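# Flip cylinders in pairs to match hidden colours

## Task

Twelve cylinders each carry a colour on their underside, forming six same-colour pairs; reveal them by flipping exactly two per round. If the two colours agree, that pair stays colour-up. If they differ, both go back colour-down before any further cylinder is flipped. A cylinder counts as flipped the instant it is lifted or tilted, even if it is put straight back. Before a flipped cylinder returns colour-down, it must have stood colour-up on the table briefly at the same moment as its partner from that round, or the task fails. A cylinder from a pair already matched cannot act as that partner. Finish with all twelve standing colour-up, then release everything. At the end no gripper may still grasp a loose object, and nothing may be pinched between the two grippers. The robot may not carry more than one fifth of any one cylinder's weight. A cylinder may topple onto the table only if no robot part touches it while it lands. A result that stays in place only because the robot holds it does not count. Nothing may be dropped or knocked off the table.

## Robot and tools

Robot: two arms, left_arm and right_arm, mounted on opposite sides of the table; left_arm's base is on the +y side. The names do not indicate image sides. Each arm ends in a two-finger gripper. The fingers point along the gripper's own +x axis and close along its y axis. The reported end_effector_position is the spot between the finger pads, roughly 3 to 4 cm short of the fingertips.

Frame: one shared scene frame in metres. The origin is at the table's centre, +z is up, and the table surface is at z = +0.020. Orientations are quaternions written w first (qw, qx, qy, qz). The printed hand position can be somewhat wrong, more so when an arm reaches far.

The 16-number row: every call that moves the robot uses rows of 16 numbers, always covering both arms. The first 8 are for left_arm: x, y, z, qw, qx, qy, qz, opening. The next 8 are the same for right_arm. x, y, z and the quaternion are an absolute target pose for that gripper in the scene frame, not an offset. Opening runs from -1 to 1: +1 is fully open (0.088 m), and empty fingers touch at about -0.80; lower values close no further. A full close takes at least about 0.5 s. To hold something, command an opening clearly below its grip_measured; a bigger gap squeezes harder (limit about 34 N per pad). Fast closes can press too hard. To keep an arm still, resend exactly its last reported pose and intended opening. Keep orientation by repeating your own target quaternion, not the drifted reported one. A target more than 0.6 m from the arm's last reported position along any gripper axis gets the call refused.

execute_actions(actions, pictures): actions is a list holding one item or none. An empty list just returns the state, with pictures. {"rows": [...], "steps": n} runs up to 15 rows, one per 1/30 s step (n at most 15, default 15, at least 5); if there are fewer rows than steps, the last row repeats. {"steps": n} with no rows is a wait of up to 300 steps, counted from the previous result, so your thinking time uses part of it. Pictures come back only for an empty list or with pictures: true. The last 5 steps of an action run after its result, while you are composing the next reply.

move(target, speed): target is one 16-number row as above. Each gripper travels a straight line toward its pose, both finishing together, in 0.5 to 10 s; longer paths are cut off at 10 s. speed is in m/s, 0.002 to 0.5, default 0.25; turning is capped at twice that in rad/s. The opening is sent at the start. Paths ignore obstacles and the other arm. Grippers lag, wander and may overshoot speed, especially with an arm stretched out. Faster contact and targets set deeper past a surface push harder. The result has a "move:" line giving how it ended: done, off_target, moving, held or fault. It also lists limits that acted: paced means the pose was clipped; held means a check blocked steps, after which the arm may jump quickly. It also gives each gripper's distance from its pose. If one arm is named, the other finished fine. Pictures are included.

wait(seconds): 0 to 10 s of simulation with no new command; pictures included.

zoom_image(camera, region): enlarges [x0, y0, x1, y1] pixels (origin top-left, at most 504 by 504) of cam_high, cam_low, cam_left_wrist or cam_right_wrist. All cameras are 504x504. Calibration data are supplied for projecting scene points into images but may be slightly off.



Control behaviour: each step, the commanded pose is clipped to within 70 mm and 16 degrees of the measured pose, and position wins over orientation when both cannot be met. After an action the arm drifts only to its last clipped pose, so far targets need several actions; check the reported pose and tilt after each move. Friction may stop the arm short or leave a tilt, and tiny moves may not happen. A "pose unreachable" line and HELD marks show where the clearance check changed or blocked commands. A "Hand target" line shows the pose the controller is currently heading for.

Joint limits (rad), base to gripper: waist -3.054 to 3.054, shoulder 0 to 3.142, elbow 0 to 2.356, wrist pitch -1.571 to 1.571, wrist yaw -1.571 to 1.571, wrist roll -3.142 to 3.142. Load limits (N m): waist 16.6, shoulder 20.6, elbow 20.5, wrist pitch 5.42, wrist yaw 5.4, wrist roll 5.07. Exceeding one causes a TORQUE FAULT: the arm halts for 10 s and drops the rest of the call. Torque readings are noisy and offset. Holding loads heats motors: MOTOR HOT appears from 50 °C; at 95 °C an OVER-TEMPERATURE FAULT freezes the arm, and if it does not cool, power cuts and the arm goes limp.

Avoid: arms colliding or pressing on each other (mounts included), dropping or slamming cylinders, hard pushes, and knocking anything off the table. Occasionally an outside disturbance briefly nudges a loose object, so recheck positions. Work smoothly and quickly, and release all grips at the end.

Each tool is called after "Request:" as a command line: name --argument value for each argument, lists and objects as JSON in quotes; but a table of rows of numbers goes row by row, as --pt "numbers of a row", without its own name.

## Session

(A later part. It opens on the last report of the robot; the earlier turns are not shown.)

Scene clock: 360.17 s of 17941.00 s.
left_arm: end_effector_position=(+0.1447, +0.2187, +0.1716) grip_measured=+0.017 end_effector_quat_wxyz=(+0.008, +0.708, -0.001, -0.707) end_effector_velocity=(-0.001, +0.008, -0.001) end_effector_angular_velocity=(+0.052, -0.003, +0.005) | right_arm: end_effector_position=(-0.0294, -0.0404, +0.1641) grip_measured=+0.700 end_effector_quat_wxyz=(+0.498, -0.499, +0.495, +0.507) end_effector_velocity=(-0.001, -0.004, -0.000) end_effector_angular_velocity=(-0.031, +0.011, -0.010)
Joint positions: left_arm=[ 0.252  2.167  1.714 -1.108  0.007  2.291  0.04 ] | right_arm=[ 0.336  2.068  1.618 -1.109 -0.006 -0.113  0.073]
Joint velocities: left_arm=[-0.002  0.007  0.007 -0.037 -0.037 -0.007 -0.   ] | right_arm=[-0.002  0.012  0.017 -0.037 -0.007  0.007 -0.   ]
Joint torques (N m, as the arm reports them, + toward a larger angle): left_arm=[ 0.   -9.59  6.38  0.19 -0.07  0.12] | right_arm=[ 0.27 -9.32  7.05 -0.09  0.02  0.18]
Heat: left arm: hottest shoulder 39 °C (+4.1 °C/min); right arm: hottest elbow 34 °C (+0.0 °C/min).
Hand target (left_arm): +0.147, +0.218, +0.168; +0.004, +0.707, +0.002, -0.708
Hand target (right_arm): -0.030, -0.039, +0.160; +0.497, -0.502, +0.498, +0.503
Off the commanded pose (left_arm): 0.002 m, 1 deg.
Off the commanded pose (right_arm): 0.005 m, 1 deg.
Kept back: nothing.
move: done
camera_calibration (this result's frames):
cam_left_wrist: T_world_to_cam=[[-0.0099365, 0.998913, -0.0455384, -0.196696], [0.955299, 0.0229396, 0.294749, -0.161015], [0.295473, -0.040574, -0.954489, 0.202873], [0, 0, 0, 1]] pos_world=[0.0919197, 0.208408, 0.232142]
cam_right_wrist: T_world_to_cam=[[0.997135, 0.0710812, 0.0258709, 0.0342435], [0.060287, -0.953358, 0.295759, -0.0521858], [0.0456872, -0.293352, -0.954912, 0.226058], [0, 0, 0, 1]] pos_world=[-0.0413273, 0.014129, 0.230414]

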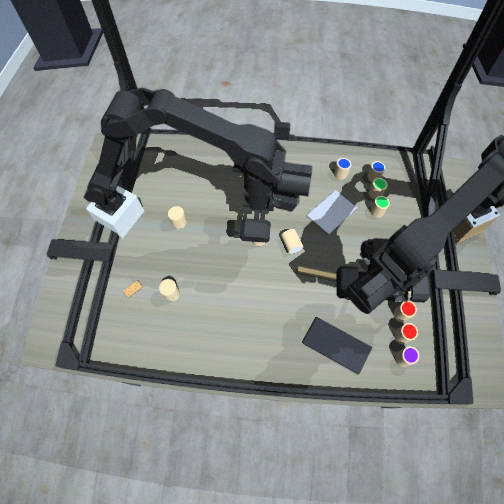

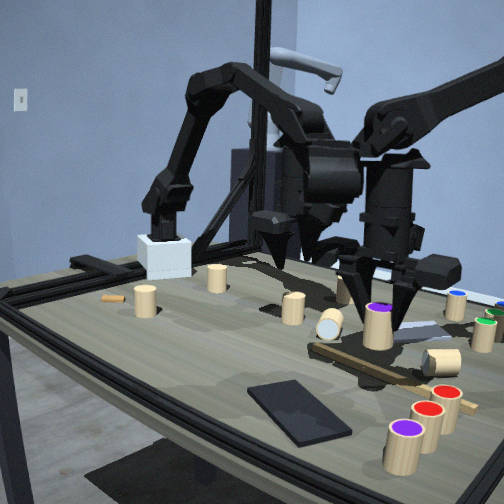

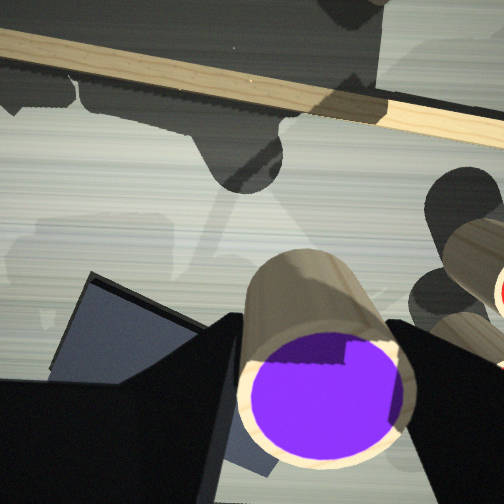

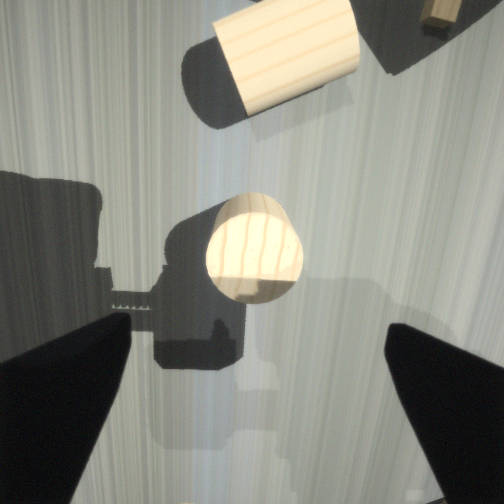

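Request:
move --target '[0.14,0.22,0.075,0,-0.707,0,0.707,-0.4,-0.032,-0.038,0.078,0.5,-0.5,0.5,0.5,0.7]' --speed 0.08

Request:
execute_actions --actions '[{"rows":[[0.14,0.22,0.075,0,-0.707,0,0.707,0.6,-0.032,-0.038,0.078,0.5,-0.5,0.5,0.5,0.7]],"steps":13}]'

Request:
move --target '[0.14,0.22,0.18,0,-0.707,0,0.707,0.6,-0.032,-0.038,0.078,0.5,-0.5,0.5,0.5,0.7]'

Request:
execute_actions --actions '[{"rows":[[0.14,0.22,0.18,0,-0.707,0,0.707,0.6,-0.032,-0.038,0.078,0.5,-0.5,0.5,0.5,-0.4]],"steps":13}]'

Request:
move --target '[0.1,0.24,0.25,0,-0.707,0,0.707,0.6,-0.032,-0.06,0.17,0.5,-0.5,0.5,0.5,-0.4]'

Request:
move --target '[-0.003,0.09,0.31,0.5,0.5,-0.5,-0.5,0.8,0,-0.05,0.298,0.707,0,0,0.707,-0.4]' --speed 0.4

Request:
move --target '[-0.003,0.014,0.31,0.5,0.5,-0.5,-0.5,0.8,0,-0.05,0.298,0.707,0,0,0.707,-0.4]' --speed 0.15

Request:
execute_actions --actions '[{"rows":[[-0.003,0.014,0.31,0.5,0.5,-0.5,-0.5,-0.4,0,-0.05,0.298,0.707,0,0,0.707,-0.4]],"steps":15}]'

Request:
execute_actions --actions '[{"rows":[[-0.003,0.014,0.31,0.5,0.5,-0.5,-0.5,-0.4,0,-0.05,0.298,0.707,0,0,0.707,0.8]],"steps":10}]'

Request:
move --target '[-0.003,0.06,0.31,0.5,0.5,-0.5,-0.5,-0.4,0,-0.11,0.3,0.707,0,0,0.707,0.8]'

Request:
move --target '[0.12,0.12,0.17,0,-0.707,0,0.707,-0.4,0.0,-0.25,0.18,0.5,-0.5,0.5,0.5,0.7]' --speed 0.4

Scene clock: 362.43 s of 17941.00 s.
left_arm: end_effector_position=(+0.1443, +0.2161, +0.0863) grip_measured=+0.016 end_effector_quat_wxyz=(+0.009, +0.713, -0.007, -0.701) end_effector_velocity=(-0.004, +0.002, -0.001) end_effector_angular_velocity=(+0.014, +0.003, +0.015) | right_arm: end_effector_position=(-0.0309, -0.0352, +0.0859) grip_measured=+0.700 end_effector_quat_wxyz=(+0.504, -0.496, +0.494, +0.506) end_effector_velocity=(+0.002, +0.001, +0.000) end_effector_angular_velocity=(+0.008, +0.006, +0.000)
Joint positions: left_arm=[ 0.245  2.277  1.537 -0.803  0.003  2.292  0.04 ] | right_arm=[ 0.343  2.182  1.467 -0.837 -0.003 -0.096  0.073]
Joint velocities: left_arm=[-0.007 -0.002 -0.007 -0.007 -0.007 -0.022 -0.   ] | right_arm=[-0.007 -0.002 -0.002  0.007 -0.007 -0.007 -0.   ]
Joint torques (N m, as the arm reports them, + toward a larger angle): left_arm=[-0.33 -8.76  3.51  0.65 -0.07  0.02] | right_arm=[ 0.28 -9.72  4.2   0.3   0.02  0.18]
Heat: left arm: hottest shoulder 39 °C (+4.0 °C/min); right arm: hottest elbow 34 °C (+0.0 °C/min).
Hand target (left_arm): +0.140, +0.220, +0.075; -0.000, +0.707, -0.000, -0.707
Hand target (right_arm): -0.032, -0.039, +0.078; +0.500, -0.500, +0.500, +0.500
Off the commanded pose (left_arm): 0.013 m, 2 deg.
Off the commanded pose (right_arm): 0.008 m, 1 deg.
Kept back: nothing.
move: off_target (left_arm)
camera_calibration (this result's frames):
cam_left_wrist: T_world_to_cam=[[-0.00240114, 0.998446, -0.0556747, -0.198047], [0.950887, 0.0195127, 0.308923, -0.135321], [0.30953, -0.0521985, -0.949456, 0.121469], [0, 0, 0, 1]] pos_world=[0.0906013, 0.20672, 0.146107]
cam_right_wrist: T_world_to_cam=[[0.997703, 0.0605222, 0.0304109, 0.0367055], [0.0492359, -0.956364, 0.288, -0.0237447], [0.0465142, -0.285841, -0.957147, 0.153521], [0, 0, 0, 1]] pos_world=[-0.042593, 0.0189525, 0.152664]

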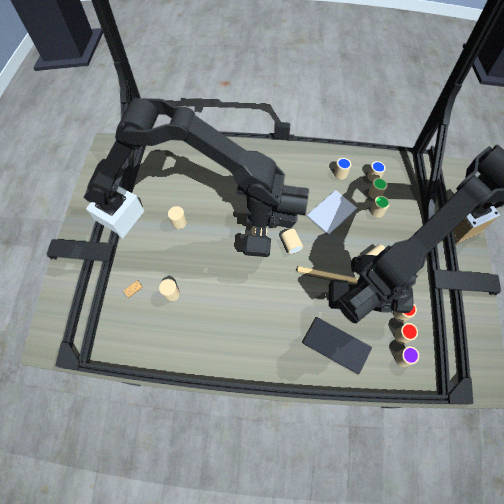

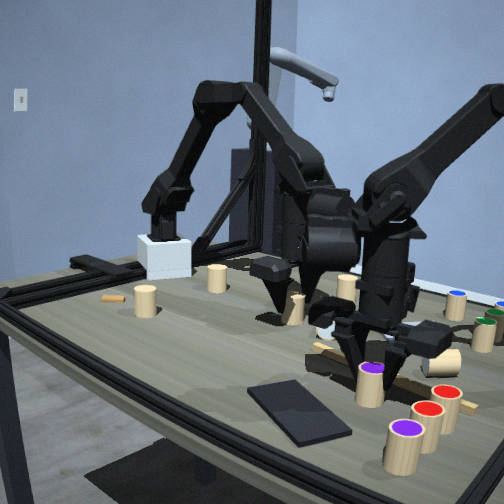

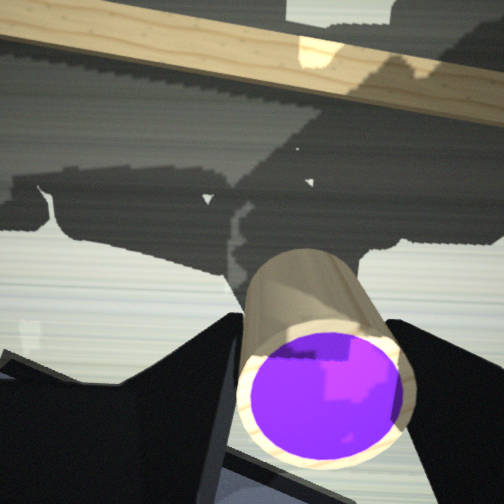

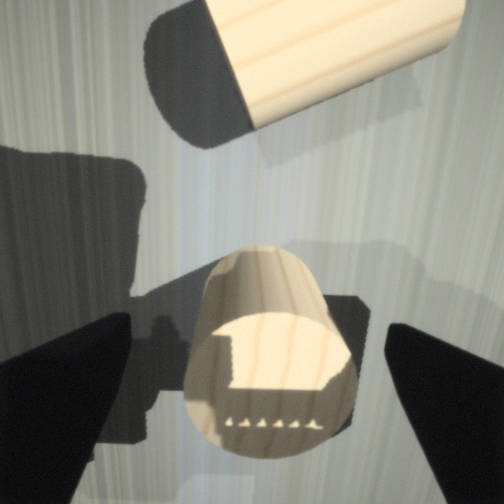

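Scene clock: 362.70 s of 17941.00 s.
left_arm: end_effector_position=(+0.1443, +0.2160, +0.0843) grip_measured=+0.513 end_effector_quat_wxyz=(+0.009, +0.712, -0.006, -0.702) end_effector_velocity=(-0.008, +0.005, -0.007) end_effector_angular_velocity=(+0.026, +0.033, +0.005) | right_arm: end_effector_position=(-0.0311, -0.0355, +0.0849) grip_measured=+0.700 end_effector_quat_wxyz=(+0.503, -0.496, +0.495, +0.505) end_effector_velocity=(+0.002, -0.002, +0.000) end_effector_angular_velocity=(-0.008, -0.007, +0.005)
Joint positions: left_arm=[ 0.245  2.282  1.536 -0.799  0.003  2.292  0.064] | right_arm=[ 0.343  2.184  1.467 -0.837 -0.003 -0.096  0.073]
Joint velocities: left_arm=[-0.002  0.012 -0.007 -0.022  0.007 -0.007  0.05 ] | right_arm=[-0.002 -0.002 -0.002 -0.007  0.007 -0.007 -0.   ]
Joint torques (N m, as the arm reports them, + toward a larger angle): left_arm=[-0.27 -9.54  3.93  0.41 -0.13  0.06] | right_arm=[ 0.27 -9.67  4.72  0.27  0.01  0.18]
Heat: left arm: hottest shoulder 39 °C (+4.0 °C/min); right arm: hottest elbow 34 °C (+0.0 °C/min).
Steps of this call (steps 1 to 8: the first 8 steps of this action). Readings (end_effector_position):
1: left_arm (+0.1444, +0.2160, +0.0863) | right_arm (-0.0309, -0.0352, +0.0859)
2: left_arm (+0.1444, +0.2160, +0.0863) | right_arm (-0.0309, -0.0353, +0.0856)
4: left_arm (+0.1448, +0.2155, +0.0860) | right_arm (-0.0309, -0.0353, +0.0853)
8: the state above

Scene clock: 364.10 s of 17941.00 s.
left_arm: end_effector_position=(+0.1388, +0.2224, +0.1749) grip_measured=+0.600 end_effector_quat_wxyz=(-0.002, +0.703, +0.004, -0.711) end_effector_velocity=(+0.000, +0.000, +0.005) end_effector_angular_velocity=(+0.007, -0.004, -0.010) | right_arm: end_effector_position=(-0.0311, -0.0356, +0.0847) grip_measured=+0.700 end_effector_quat_wxyz=(+0.503, -0.496, +0.495, +0.505) end_effector_velocity=(-0.000, -0.002, +0.000) end_effector_angular_velocity=(-0.007, +0.008, +0.005)
Joint positions: left_arm=[ 0.245  2.158  1.713 -1.139  0.003  2.292  0.068] | right_arm=[ 0.343  2.185  1.467 -0.837 -0.003 -0.096  0.073]
Joint velocities: left_arm=[-0.002 -0.002  0.017 -0.022 -0.007  0.007 -0.   ] | right_arm=[-0.002 -0.002 -0.002 -0.007 -0.007 -0.007 -0.   ]
Joint torques (N m, as the arm reports them, + toward a larger angle): left_arm=[ -0.26 -12.04   6.18   0.14  -0.09  -0.01] | right_arm=[ 0.25 -9.66  4.77  0.28  0.01  0.18]
Heat: left arm: hottest shoulder 39 °C (+4.1 °C/min); right arm: hottest elbow 34 °C (+0.0 °C/min).
Hand target (left_arm): +0.140, +0.220, +0.180; +0.000, +0.707, +0.000, -0.707
Hand target (right_arm): -0.032, -0.038, +0.078; +0.500, -0.500, +0.500, +0.500
Off your previous action's commanded pose (left_arm): 0.010 m, 1 deg at its last step (step 5 of this call).
Off your previous action's commanded pose (right_arm): 0.007 m, 1 deg at its last step (step 5 of this call).
Off the commanded pose (left_arm): 0.006 m, 1 deg.
Off the commanded pose (right_arm): 0.007 m, 1 deg.
Kept back: nothing.
move: done
camera_calibration (this result's frames):
cam_left_wrist: T_world_to_cam=[[-0.00348673, 0.999673, -0.0253376, -0.204808], [0.958829, 0.0105371, 0.283788, -0.152246], [0.283962, -0.023305, -0.958552, 0.206313], [0, 0, 0, 1]] pos_world=[0.0866791, 0.211153, 0.235778]
cam_right_wrist: T_world_to_cam=[[0.997713, 0.0606253, 0.0298781, 0.0370177], [0.0493306, -0.955374, 0.291252, -0.0240628], [0.0462019, -0.289112, -0.95618, 0.151994], [0, 0, 0, 1]] pos_world=[-0.0427684, 0.0187102, 0.151236]

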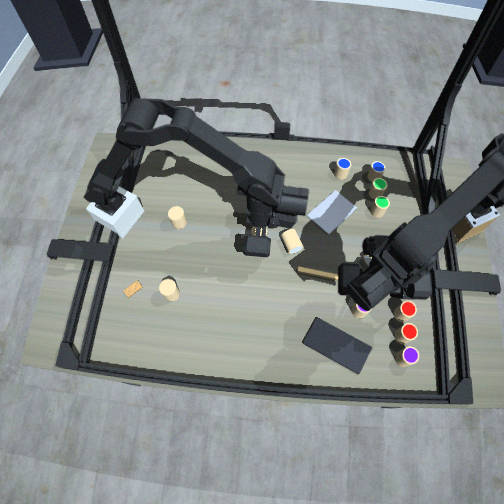

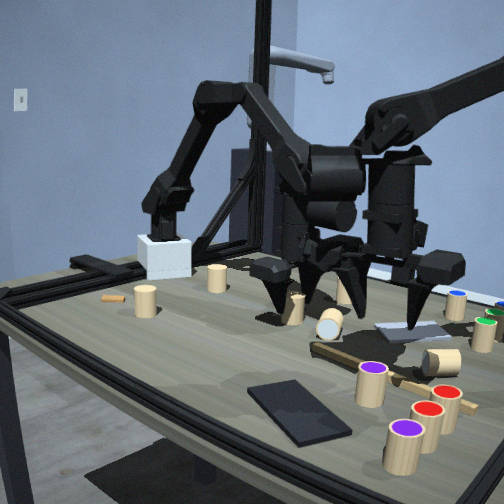

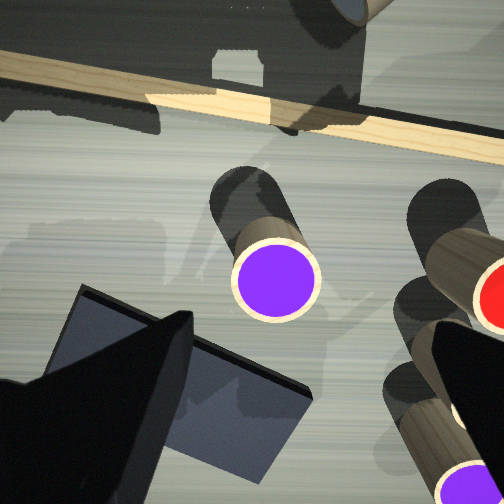

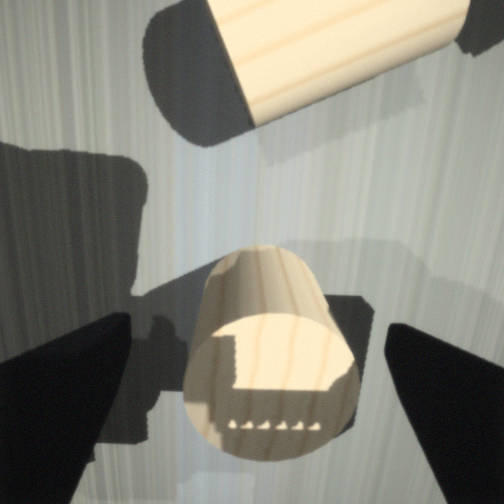

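Scene clock: 364.37 s of 17941.00 s.
left_arm: end_effector_position=(+0.1387, +0.2225, +0.1751) grip_measured=+0.600 end_effector_quat_wxyz=(-0.002, +0.703, +0.004, -0.711) end_effector_velocity=(+0.000, +0.003, +0.000) end_effector_angular_velocity=(+0.020, -0.012, +0.005) | right_arm: end_effector_position=(-0.0308, -0.0355, +0.0847) grip_measured=+0.023 end_effector_quat_wxyz=(+0.504, -0.497, +0.495, +0.504) end_effector_velocity=(-0.002, +0.001, +0.000) end_effector_angular_velocity=(+0.008, +0.007, -0.005)
Joint positions: left_arm=[ 0.245  2.158  1.714 -1.141  0.003  2.292  0.068] | right_arm=[ 0.343  2.185  1.467 -0.836 -0.    -0.095  0.04 ]
Joint velocities: left_arm=[-0.002 -0.002 -0.002 -0.007 -0.022 -0.007 -0.   ] | right_arm=[ 0.002 -0.002 -0.002  0.007 -0.007  0.007 -0.001]
Joint torques (N m, as the arm reports them, + toward a larger angle): left_arm=[ -0.49 -12.19   6.2    0.08  -0.09   0.03] | right_arm=[ 0.24 -9.66  4.81  0.24 -0.06  0.16]
Heat: left arm: hottest shoulder 39 °C (+4.0 °C/min); right arm: hottest elbow 34 °C (+0.0 °C/min).
Steps of this call (steps 1 to 8: the first 8 steps of this action). Readings (end_effector_position):
1: left_arm (+0.1387, +0.2224, +0.1750) | right_arm (-0.0311, -0.0356, +0.0847)
2: left_arm (+0.1388, +0.2224, +0.1750) | right_arm (-0.0311, -0.0356, +0.0847)
4: left_arm (+0.1387, +0.2225, +0.1751) | right_arm (-0.0311, -0.0356, +0.0847)
8: the state above

Scene clock: 365.53 s of 17941.00 s.
left_arm: end_effector_position=(+0.1003, +0.2408, +0.2439) grip_measured=+0.600 end_effector_quat_wxyz=(-0.004, +0.703, +0.004, -0.711) end_effector_velocity=(-0.001, +0.008, -0.001) end_effector_angular_velocity=(+0.035, -0.000, +0.009) | right_arm: end_effector_position=(-0.0332, -0.0612, +0.1633) grip_measured=+0.023 end_effector_quat_wxyz=(+0.495, -0.504, +0.504, +0.497) end_effector_velocity=(-0.003, -0.008, +0.000) end_effector_angular_velocity=(-0.034, +0.025, -0.010)
Joint positions: left_arm=[ 0.2    1.971  1.709 -1.325  0.003  2.251  0.068] | right_arm=[ 0.343  2.012  1.531 -1.106 -0.    -0.095  0.04 ]
Joint velocities: left_arm=[ 0.002 -0.002 -0.007 -0.022 -0.022 -0.007 -0.   ] | right_arm=[-0.002 -0.002 -0.002 -0.037 -0.022  0.007 -0.   ]
Joint torques (N m, as the arm reports them, + toward a larger angle): left_arm=[ -0.46 -11.98   6.11   0.06  -0.07  -0.14] | right_arm=[ -0.31 -12.22   7.09  -0.14  -0.06  -0.03]
Heat: left arm: hottest shoulder 39 °C (+4.0 °C/min); right arm: hottest elbow 34 °C (+0.0 °C/min).
Hand target (left_arm): +0.100, +0.240, +0.250; +0.000, +0.707, -0.000, -0.707
Hand target (right_arm): -0.032, -0.059, +0.170; +0.500, -0.500, +0.500, +0.500
Off your previous action's commanded pose (left_arm): 0.005 m, 1 deg at its last step (step 5 of this call).
Off your previous action's commanded pose (right_arm): 0.007 m, 1 deg at its last step (step 5 of this call).
Off the commanded pose (left_arm): 0.006 m, 1 deg.
Off the commanded pose (right_arm): 0.007 m, 1 deg.
Kept back: nothing.
move: done
camera_calibration (this result's frames):
cam_left_wrist: T_world_to_cam=[[0.000287714, 0.999752, -0.0222487, -0.222808], [0.95938, 0.00600081, 0.282055, -0.133695], [0.282119, -0.0214261, -0.95914, 0.283764], [0, 0, 0, 1]] pos_world=[0.0482737, 0.229635, 0.304921]
cam_right_wrist: T_world_to_cam=[[0.997758, 0.0611818, 0.0271092, 0.0387339], [0.0492039, -0.945303, 0.322462, -0.075746], [0.0453552, -0.320406, -0.946194, 0.216343], [0, 0, 0, 1]] pos_world=[-0.0447324, -0.00465526, 0.228077]

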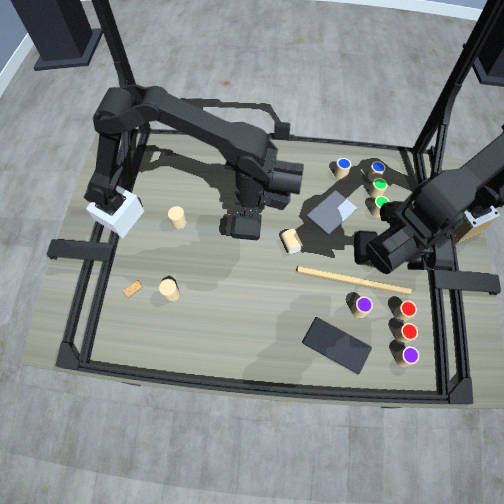

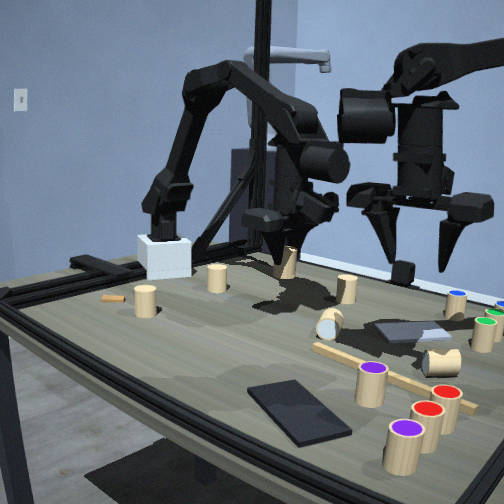

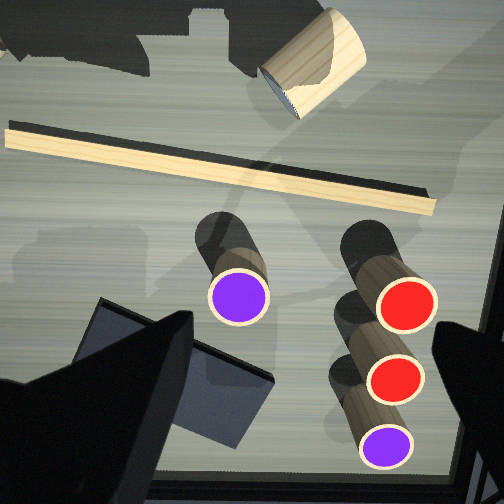

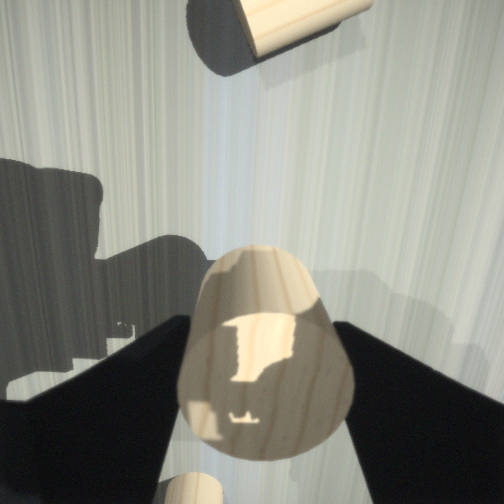

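Scene clock: 368.17 s of 17941.00 s.
left_arm: end_effector_position=(-0.0034, +0.0915, +0.3221) grip_measured=+0.800 end_effector_quat_wxyz=(+0.498, +0.497, -0.510, -0.494) end_effector_velocity=(+0.005, -0.001, -0.002) end_effector_angular_velocity=(-0.007, +0.005, +0.034) | right_arm: end_effector_position=(-0.0006, -0.0481, +0.3027) grip_measured=+0.023 end_effector_quat_wxyz=(+0.711, -0.001, -0.008, +0.704) end_effector_velocity=(-0.000, -0.001, +0.001) end_effector_angular_velocity=(+0.012, +0.004, +0.005)
Joint positions: left_arm=[-0.053  1.722  0.758  0.982  0.436  1.579  0.078] | right_arm=[ 0.164  1.438  0.488  0.961 -0.263 -0.01   0.04 ]
Joint velocities: left_arm=[-0.002  0.012 -0.002  0.022 -0.037 -0.007 -0.   ] | right_arm=[-0.002  0.002 -0.007  0.022 -0.007  0.007  0.   ]
Joint torques (N m, as the arm reports them, + toward a larger angle): left_arm=[-0.26 -5.98  4.61  1.82 -0.13 -0.14] | right_arm=[-0.29 -5.2   4.97  1.63 -0.12  0.21]
Heat: left arm: hottest shoulder 39 °C (+4.1 °C/min); right arm: hottest shoulder 34 °C (+0.0 °C/min).
Hand target (left_arm): -0.005, +0.092, +0.312; +0.496, +0.499, -0.502, -0.503
Hand target (right_arm): -0.000, -0.049, +0.297; +0.711, -0.001, -0.002, +0.704
Off the commanded pose (left_arm): 0.012 m, 1 deg.
Off the commanded pose (right_arm): 0.005 m, 1 deg.
Kept back: nothing.
move: off_target (left_arm)
camera_calibration (this result's frames):
cam_left_wrist: T_world_to_cam=[[0.0154722, -0.049839, -0.998637, 0.338878], [0.958536, 0.28497, 0.000628921, 0.00975407], [0.284551, -0.95724, 0.0521816, 0.144617], [0, 0, 0, 1]] pos_world=[-0.0557436, 0.152542, 0.330863]
cam_right_wrist: T_world_to_cam=[[0.996665, -0.0405846, 0.0707993, -0.0164265], [0.055598, -0.297378, -0.95314, 0.307338], [0.059737, 0.953897, -0.29413, 0.214812], [0, 0, 0, 1]] pos_world=[-0.0135479, -0.11418, 0.357282]

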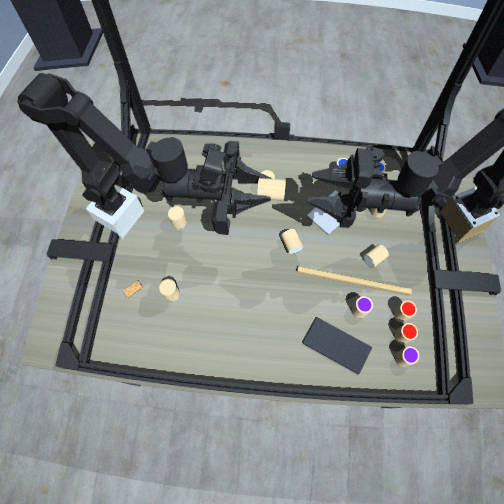

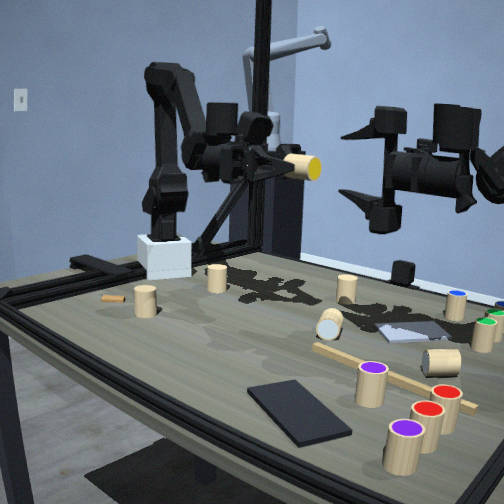

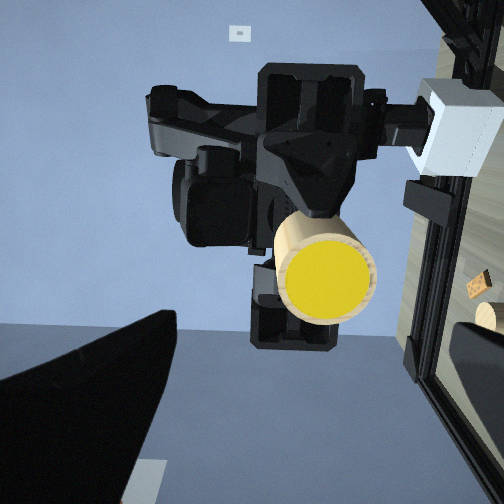

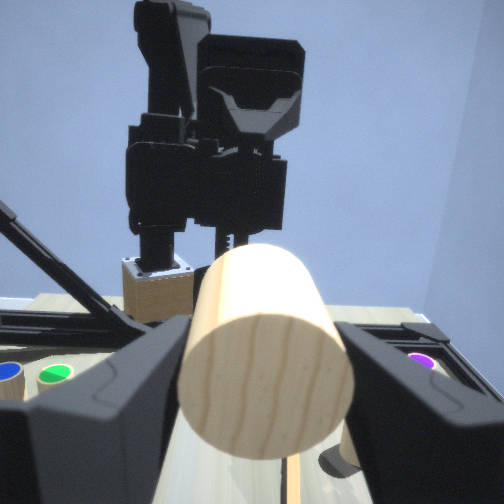

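Scene clock: 369.23 s of 17941.00 s.
left_arm: end_effector_position=(-0.0032, +0.0177, +0.3140) grip_measured=+0.800 end_effector_quat_wxyz=(+0.501, +0.499, -0.503, -0.497) end_effector_velocity=(-0.002, -0.003, +0.001) end_effector_angular_velocity=(-0.007, -0.010, +0.000) | right_arm: end_effector_position=(-0.0004, -0.0487, +0.3024) grip_measured=+0.023 end_effector_quat_wxyz=(+0.707, +0.001, -0.006, +0.707) end_effector_velocity=(-0.002, -0.000, -0.002) end_effector_angular_velocity=(-0.007, -0.005, +0.010)
Joint positions: left_arm=[-0.135  1.956  1.044  0.92   0.344  1.573  0.078] | right_arm=[ 0.156  1.438  0.487  0.961 -0.28  -0.005  0.04 ]
Joint velocities: left_arm=[-0.007  0.007  0.007  0.007 -0.007  0.007  0.   ] | right_arm=[ 0.002 -0.002 -0.002 -0.007 -0.007 -0.007  0.   ]
Joint torques (N m, as the arm reports them, + toward a larger angle): left_arm=[-0.02 -8.32  6.98  1.5  -0.13 -0.16] | right_arm=[-0.31 -5.88  4.98  1.44 -0.13  0.19]
Heat: left arm: hottest shoulder 39 °C (+4.1 °C/min); right arm: hottest elbow 34 °C (+0.0 °C/min).
Hand target (left_arm): -0.003, +0.014, +0.310; +0.500, +0.500, -0.500, -0.500
Hand target (right_arm): -0.000, -0.050, +0.298; +0.707, +0.000, +0.000, +0.707
Off the commanded pose (left_arm): 0.005 m, 1 deg.
Off the commanded pose (right_arm): 0.005 m, 1 deg.
Kept back: nothing.
move: done
camera_calibration (this result's frames):
cam_left_wrist: T_world_to_cam=[[0.00532912, -0.0410009, -0.999145, 0.327003], [0.955876, 0.293689, -0.00695347, 0.0328608], [0.293723, -0.955021, 0.0407569, 0.0780208], [0, 0, 0, 1]] pos_world=[-0.05607, 0.0782681, 0.323772]
cam_right_wrist: T_world_to_cam=[[0.997335, -0.0305978, 0.0662347, -0.0148269], [0.0541724, -0.297558, -0.953166, 0.306837], [0.0488734, 0.954213, -0.295107, 0.215602], [0, 0, 0, 1]] pos_world=[-0.0123719, -0.114882, 0.357074]

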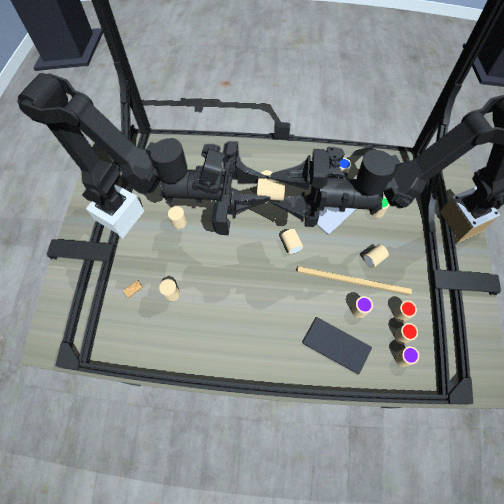

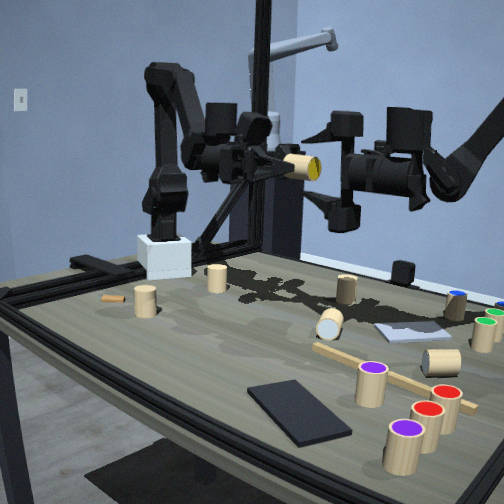

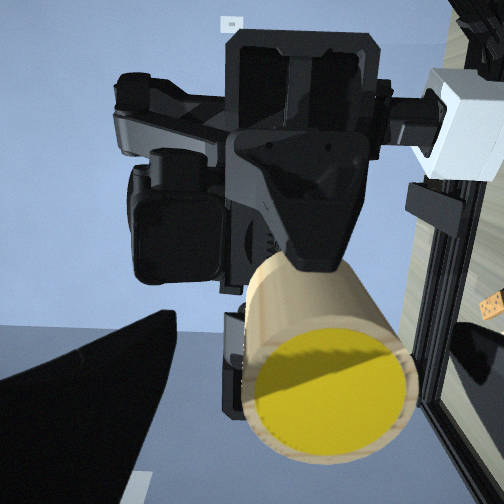

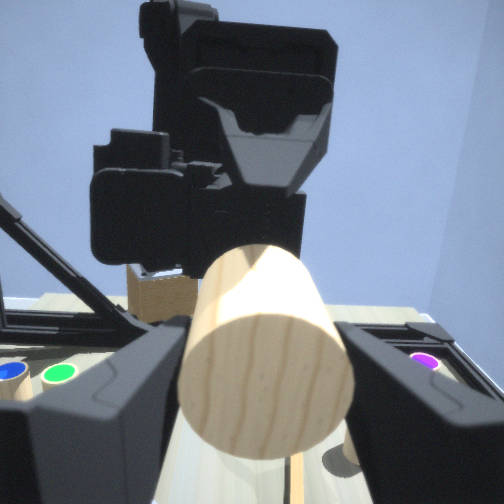

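Scene clock: 369.57 s of 17941.00 s.
left_arm: end_effector_position=(-0.0032, +0.0175, +0.3135) grip_measured=+0.020 end_effector_quat_wxyz=(+0.500, +0.500, -0.502, -0.498) end_effector_velocity=(-0.003, +0.001, -0.003) end_effector_angular_velocity=(+0.012, +0.011, -0.010) | right_arm: end_effector_position=(-0.0003, -0.0487, +0.3024) grip_measured=+0.023 end_effector_quat_wxyz=(+0.707, +0.001, -0.006, +0.707) end_effector_velocity=(-0.000, -0.001, +0.001) end_effector_angular_velocity=(+0.007, -0.009, +0.005)
Joint positions: left_arm=[-0.135  1.956  1.045  0.917  0.344  1.573  0.04 ] | right_arm=[ 0.156  1.438  0.487  0.961 -0.281 -0.005  0.04 ]
Joint velocities: left_arm=[-0.002 -0.002 -0.007 -0.007  0.007 -0.007 -0.   ] | right_arm=[-0.002 -0.002 -0.002  0.007 -0.007 -0.007  0.   ]
Joint torques (N m, as the arm reports them, + toward a larger angle): left_arm=[-0.23 -8.36  6.87  1.51 -0.12 -0.11] | right_arm=[-0.29 -5.87  4.98  1.44 -0.12  0.18]
Heat: left arm: hottest shoulder 39 °C (+4.0 °C/min); right arm: hottest elbow 34 °C (+0.0 °C/min).
Steps of this call (steps 1 to 10: the first 10 steps of this action). Readings (end_effector_position):
1: left_arm (-0.0032, +0.0177, +0.3140) | right_arm (-0.0002, -0.0487, +0.3024)
2: left_arm (-0.0032, +0.0176, +0.3137) | right_arm (-0.0003, -0.0487, +0.3024)
4: left_arm (-0.0032, +0.0176, +0.3138) | right_arm (-0.0003, -0.0487, +0.3024)
8: left_arm (-0.0032, +0.0175, +0.3137) | right_arm (-0.0003, -0.0487, +0.3024)
10: the state above

Scene clock: 369.90 s of 17941.00 s.
left_arm: end_effector_position=(-0.0031, +0.0174, +0.3131) grip_measured=+0.019 end_effector_quat_wxyz=(+0.500, +0.500, -0.502, -0.498) end_effector_velocity=(+0.002, -0.001, -0.011) end_effector_angular_velocity=(+0.025, +0.031, +0.019) | right_arm: end_effector_position=(-0.0003, -0.0487, +0.3024) grip_measured=+0.191 end_effector_quat_wxyz=(+0.707, +0.001, -0.006, +0.707) end_effector_velocity=(-0.000, -0.001, +0.001) end_effector_angular_velocity=(+0.007, -0.009, +0.005)
Joint positions: left_arm=[-0.135  1.957  1.045  0.917  0.344  1.573  0.04 ] | right_arm=[ 0.156  1.438  0.487  0.961 -0.281 -0.005  0.048]
Joint velocities: left_arm=[-0.002  0.017 -0.002 -0.007 -0.022 -0.022 -0.   ] | right_arm=[-0.002 -0.002 -0.002  0.007 -0.007 -0.007  0.162]
Joint torques (N m, as the arm reports them, + toward a larger angle): left_arm=[-0.29 -8.61  6.91  1.58 -0.04 -0.16] | right_arm=[-0.29 -5.85  4.98  1.43 -0.12  0.17]
Heat: left arm: hottest shoulder 39 °C (+4.0 °C/min); right arm: hottest elbow 34 °C (+0.0 °C/min).
Off your previous action's commanded pose (left_arm): 0.005 m, 0 deg at its last step (step 5 of this call).
Off your previous action's commanded pose (right_arm): 0.005 m, 1 deg at its last step (step 5 of this call).
Steps of this call (steps 1 to 5: the last 5 steps of your previous action; steps 6 to 10: the first 5 steps of this action). Readings (end_effector_position):
6: left_arm (-0.0031, +0.0175, +0.3135) | right_arm (-0.0003, -0.0487, +0.3024)
7: left_arm (-0.0031, +0.0174, +0.3136) | right_arm (-0.0003, -0.0487, +0.3024)
9: left_arm (-0.0031, +0.0174, +0.3136) | right_arm (-0.0003, -0.0487, +0.3024)
10: the state above

Scene clock: 371.43 s of 17941.00 s.
left_arm: end_effector_position=(-0.0027, +0.0565, +0.3071) grip_measured=+0.018 end_effector_quat_wxyz=(+0.499, +0.501, -0.498, -0.502) end_effector_velocity=(+0.002, +0.002, -0.003) end_effector_angular_velocity=(+0.011, +0.012, +0.010) | right_arm: end_effector_position=(+0.0004, -0.1072, +0.3033) grip_measured=+0.800 end_effector_quat_wxyz=(+0.707, +0.000, -0.005, +0.707) end_effector_velocity=(-0.002, -0.004, +0.001) end_effector_angular_velocity=(-0.002, +0.008, +0.015)
Joint positions: left_arm=[-0.096  1.854  0.877  0.97   0.383  1.573  0.04 ] | right_arm=[ 0.066  1.153  0.312  0.849 -0.37  -0.004  0.078]
Joint velocities: left_arm=[ 0.002 -0.002 -0.007 -0.007 -0.007 -0.007 -0.   ] | right_arm=[-0.007 -0.027 -0.007 -0.022 -0.022  0.007 -0.   ]
Joint torques (N m, as the arm reports them, + toward a larger angle): left_arm=[  0.18 -10.97   4.7    1.88   0.11  -0.11] | right_arm=[-0.36 -5.01  5.13  1.12 -0.13  0.18]
Heat: left arm: hottest shoulder 39 °C (+4.0 °C/min); right arm: hottest elbow 34 °C (+0.0 °C/min).
Hand target (left_arm): -0.003, +0.060, +0.310; +0.500, +0.500, -0.500, -0.500
Hand target (right_arm): +0.000, -0.110, +0.300; +0.707, +0.000, +0.000, +0.707
Off your previous action's commanded pose (left_arm): 0.004 m, 0 deg at its last step (step 5 of this call).
Off your previous action's commanded pose (right_arm): 0.005 m, 1 deg at its last step (step 5 of this call).
Off the commanded pose (left_arm): 0.005 m, 0 deg.
Off the commanded pose (right_arm): 0.004 m, 1 deg.
Kept back: nothing.
move: done
camera_calibration (this result's frames):
cam_left_wrist: T_world_to_cam=[[-0.000308085, -0.0270951, -0.999633, 0.321111], [0.955833, 0.293793, -0.00825787, 0.0213447], [0.293909, -0.955485, 0.0258079, 0.119774], [0, 0, 0, 1]] pos_world=[-0.0555058, 0.116872, 0.318078]
cam_right_wrist: T_world_to_cam=[[0.997407, -0.0304319, 0.0652141, -0.0170791], [0.0531284, -0.299872, -0.952499, 0.289813], [0.0485422, 0.953494, -0.297477, 0.272326], [0, 0, 0, 1]] pos_world=[-0.0115818, -0.173274, 0.358172]

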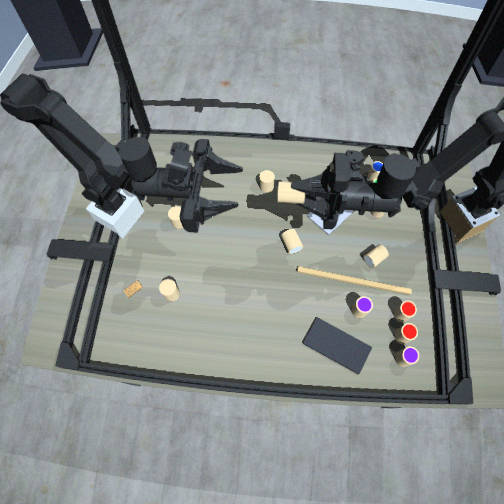

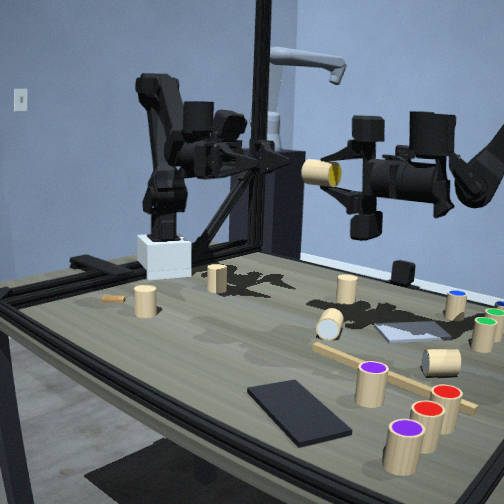

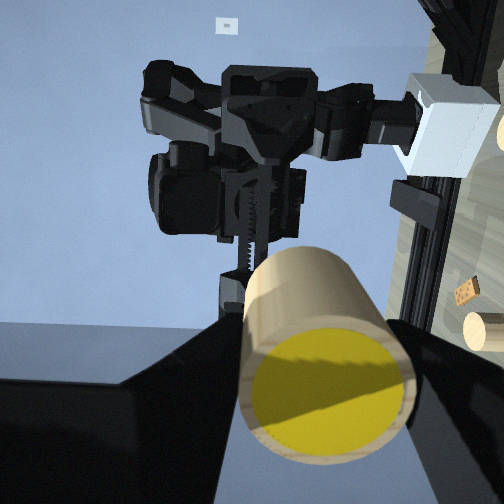

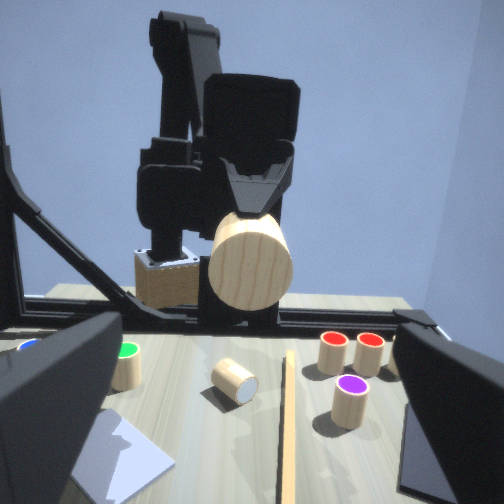

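Scene clock: 374.07 s of 17941.00 s.
left_arm: end_effector_position=(+0.1194, +0.1186, +0.1733) grip_measured=+0.017 end_effector_quat_wxyz=(+0.009, +0.707, -0.002, -0.707) end_effector_velocity=(-0.002, -0.002, -0.002) end_effector_angular_velocity=(+0.014, +0.000, -0.015) | right_arm: end_effector_position=(-0.0008, -0.2527, +0.1807) grip_measured=+0.700 end_effector_quat_wxyz=(+0.495, -0.501, +0.498, +0.506) end_effector_velocity=(-0.003, -0.001, -0.001) end_effector_angular_velocity=(-0.004, +0.025, +0.005)
Joint positions: left_arm=[ 0.073  2.476  2.251 -1.334  0.008  2.113  0.04 ] | right_arm=[ 0.075  1.293  0.821 -1.099 -0.008 -0.375  0.073]
Joint velocities: left_arm=[-0.007  0.022  0.032 -0.022 -0.007  0.007 -0.   ] | right_arm=[-0.002  0.002 -0.002 -0.007 -0.022 -0.007 -0.   ]
Joint torques (N m, as the arm reports them, + toward a larger angle): left_arm=[  0.04 -11.02   6.72   0.12  -0.05   0.09] | right_arm=[ 0.29 -3.59  7.12 -0.08  0.01  0.2 ]
Heat: left arm: hottest shoulder 39 °C (+4.1 °C/min); right arm: hottest elbow 34 °C (+0.0 °C/min).
Hand target (left_arm): +0.121, +0.118, +0.168; +0.004, +0.706, +0.002, -0.708
Hand target (right_arm): -0.000, -0.251, +0.182; +0.496, -0.501, +0.499, +0.504
Off the commanded pose (left_arm): 0.004 m, 1 deg.
Off the commanded pose (right_arm): 0.003 m, 1 deg.
Kept back: nothing.
move: done
camera_calibration (this result's frames):
cam_left_wrist: T_world_to_cam=[[-0.00998891, 0.998802, -0.0479085, -0.0964441], [0.955785, 0.0236183, 0.293116, -0.134963], [0.293896, -0.0428623, -0.954876, 0.208349], [0, 0, 0, 1]] pos_world=[0.0667988, 0.108446, 0.233887]
cam_right_wrist: T_world_to_cam=[[0.997181, 0.0716833, 0.0221825, 0.0212194], [0.0615702, -0.950625, 0.304172, -0.262028], [0.0428913, -0.301949, -0.952359, 0.175689], [0, 0, 0, 1]] pos_world=[-0.012562, -0.197562, 0.24655]

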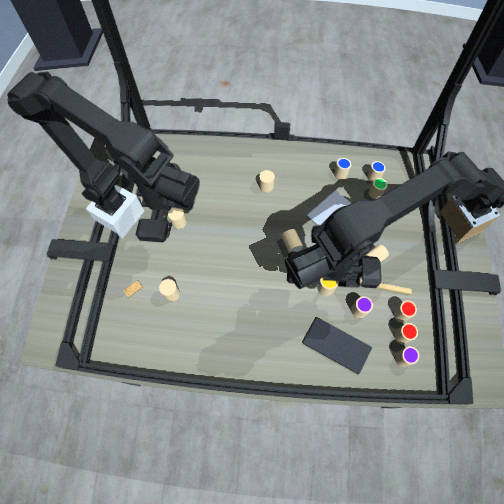

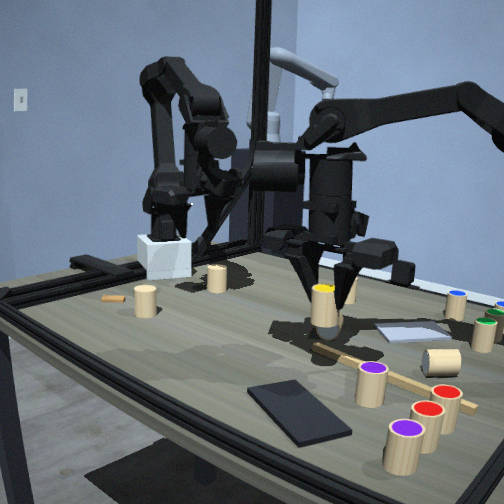

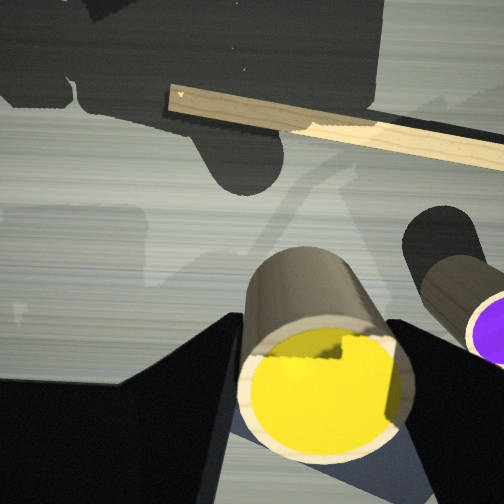

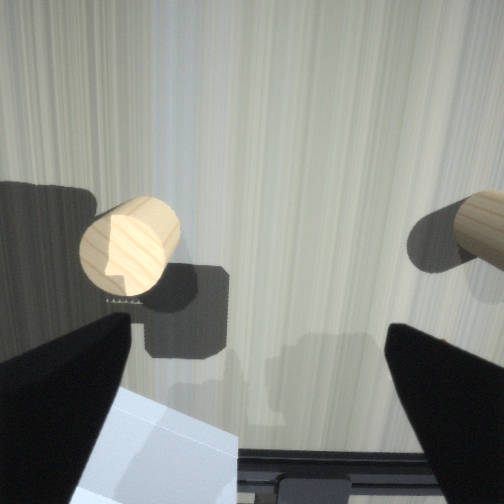

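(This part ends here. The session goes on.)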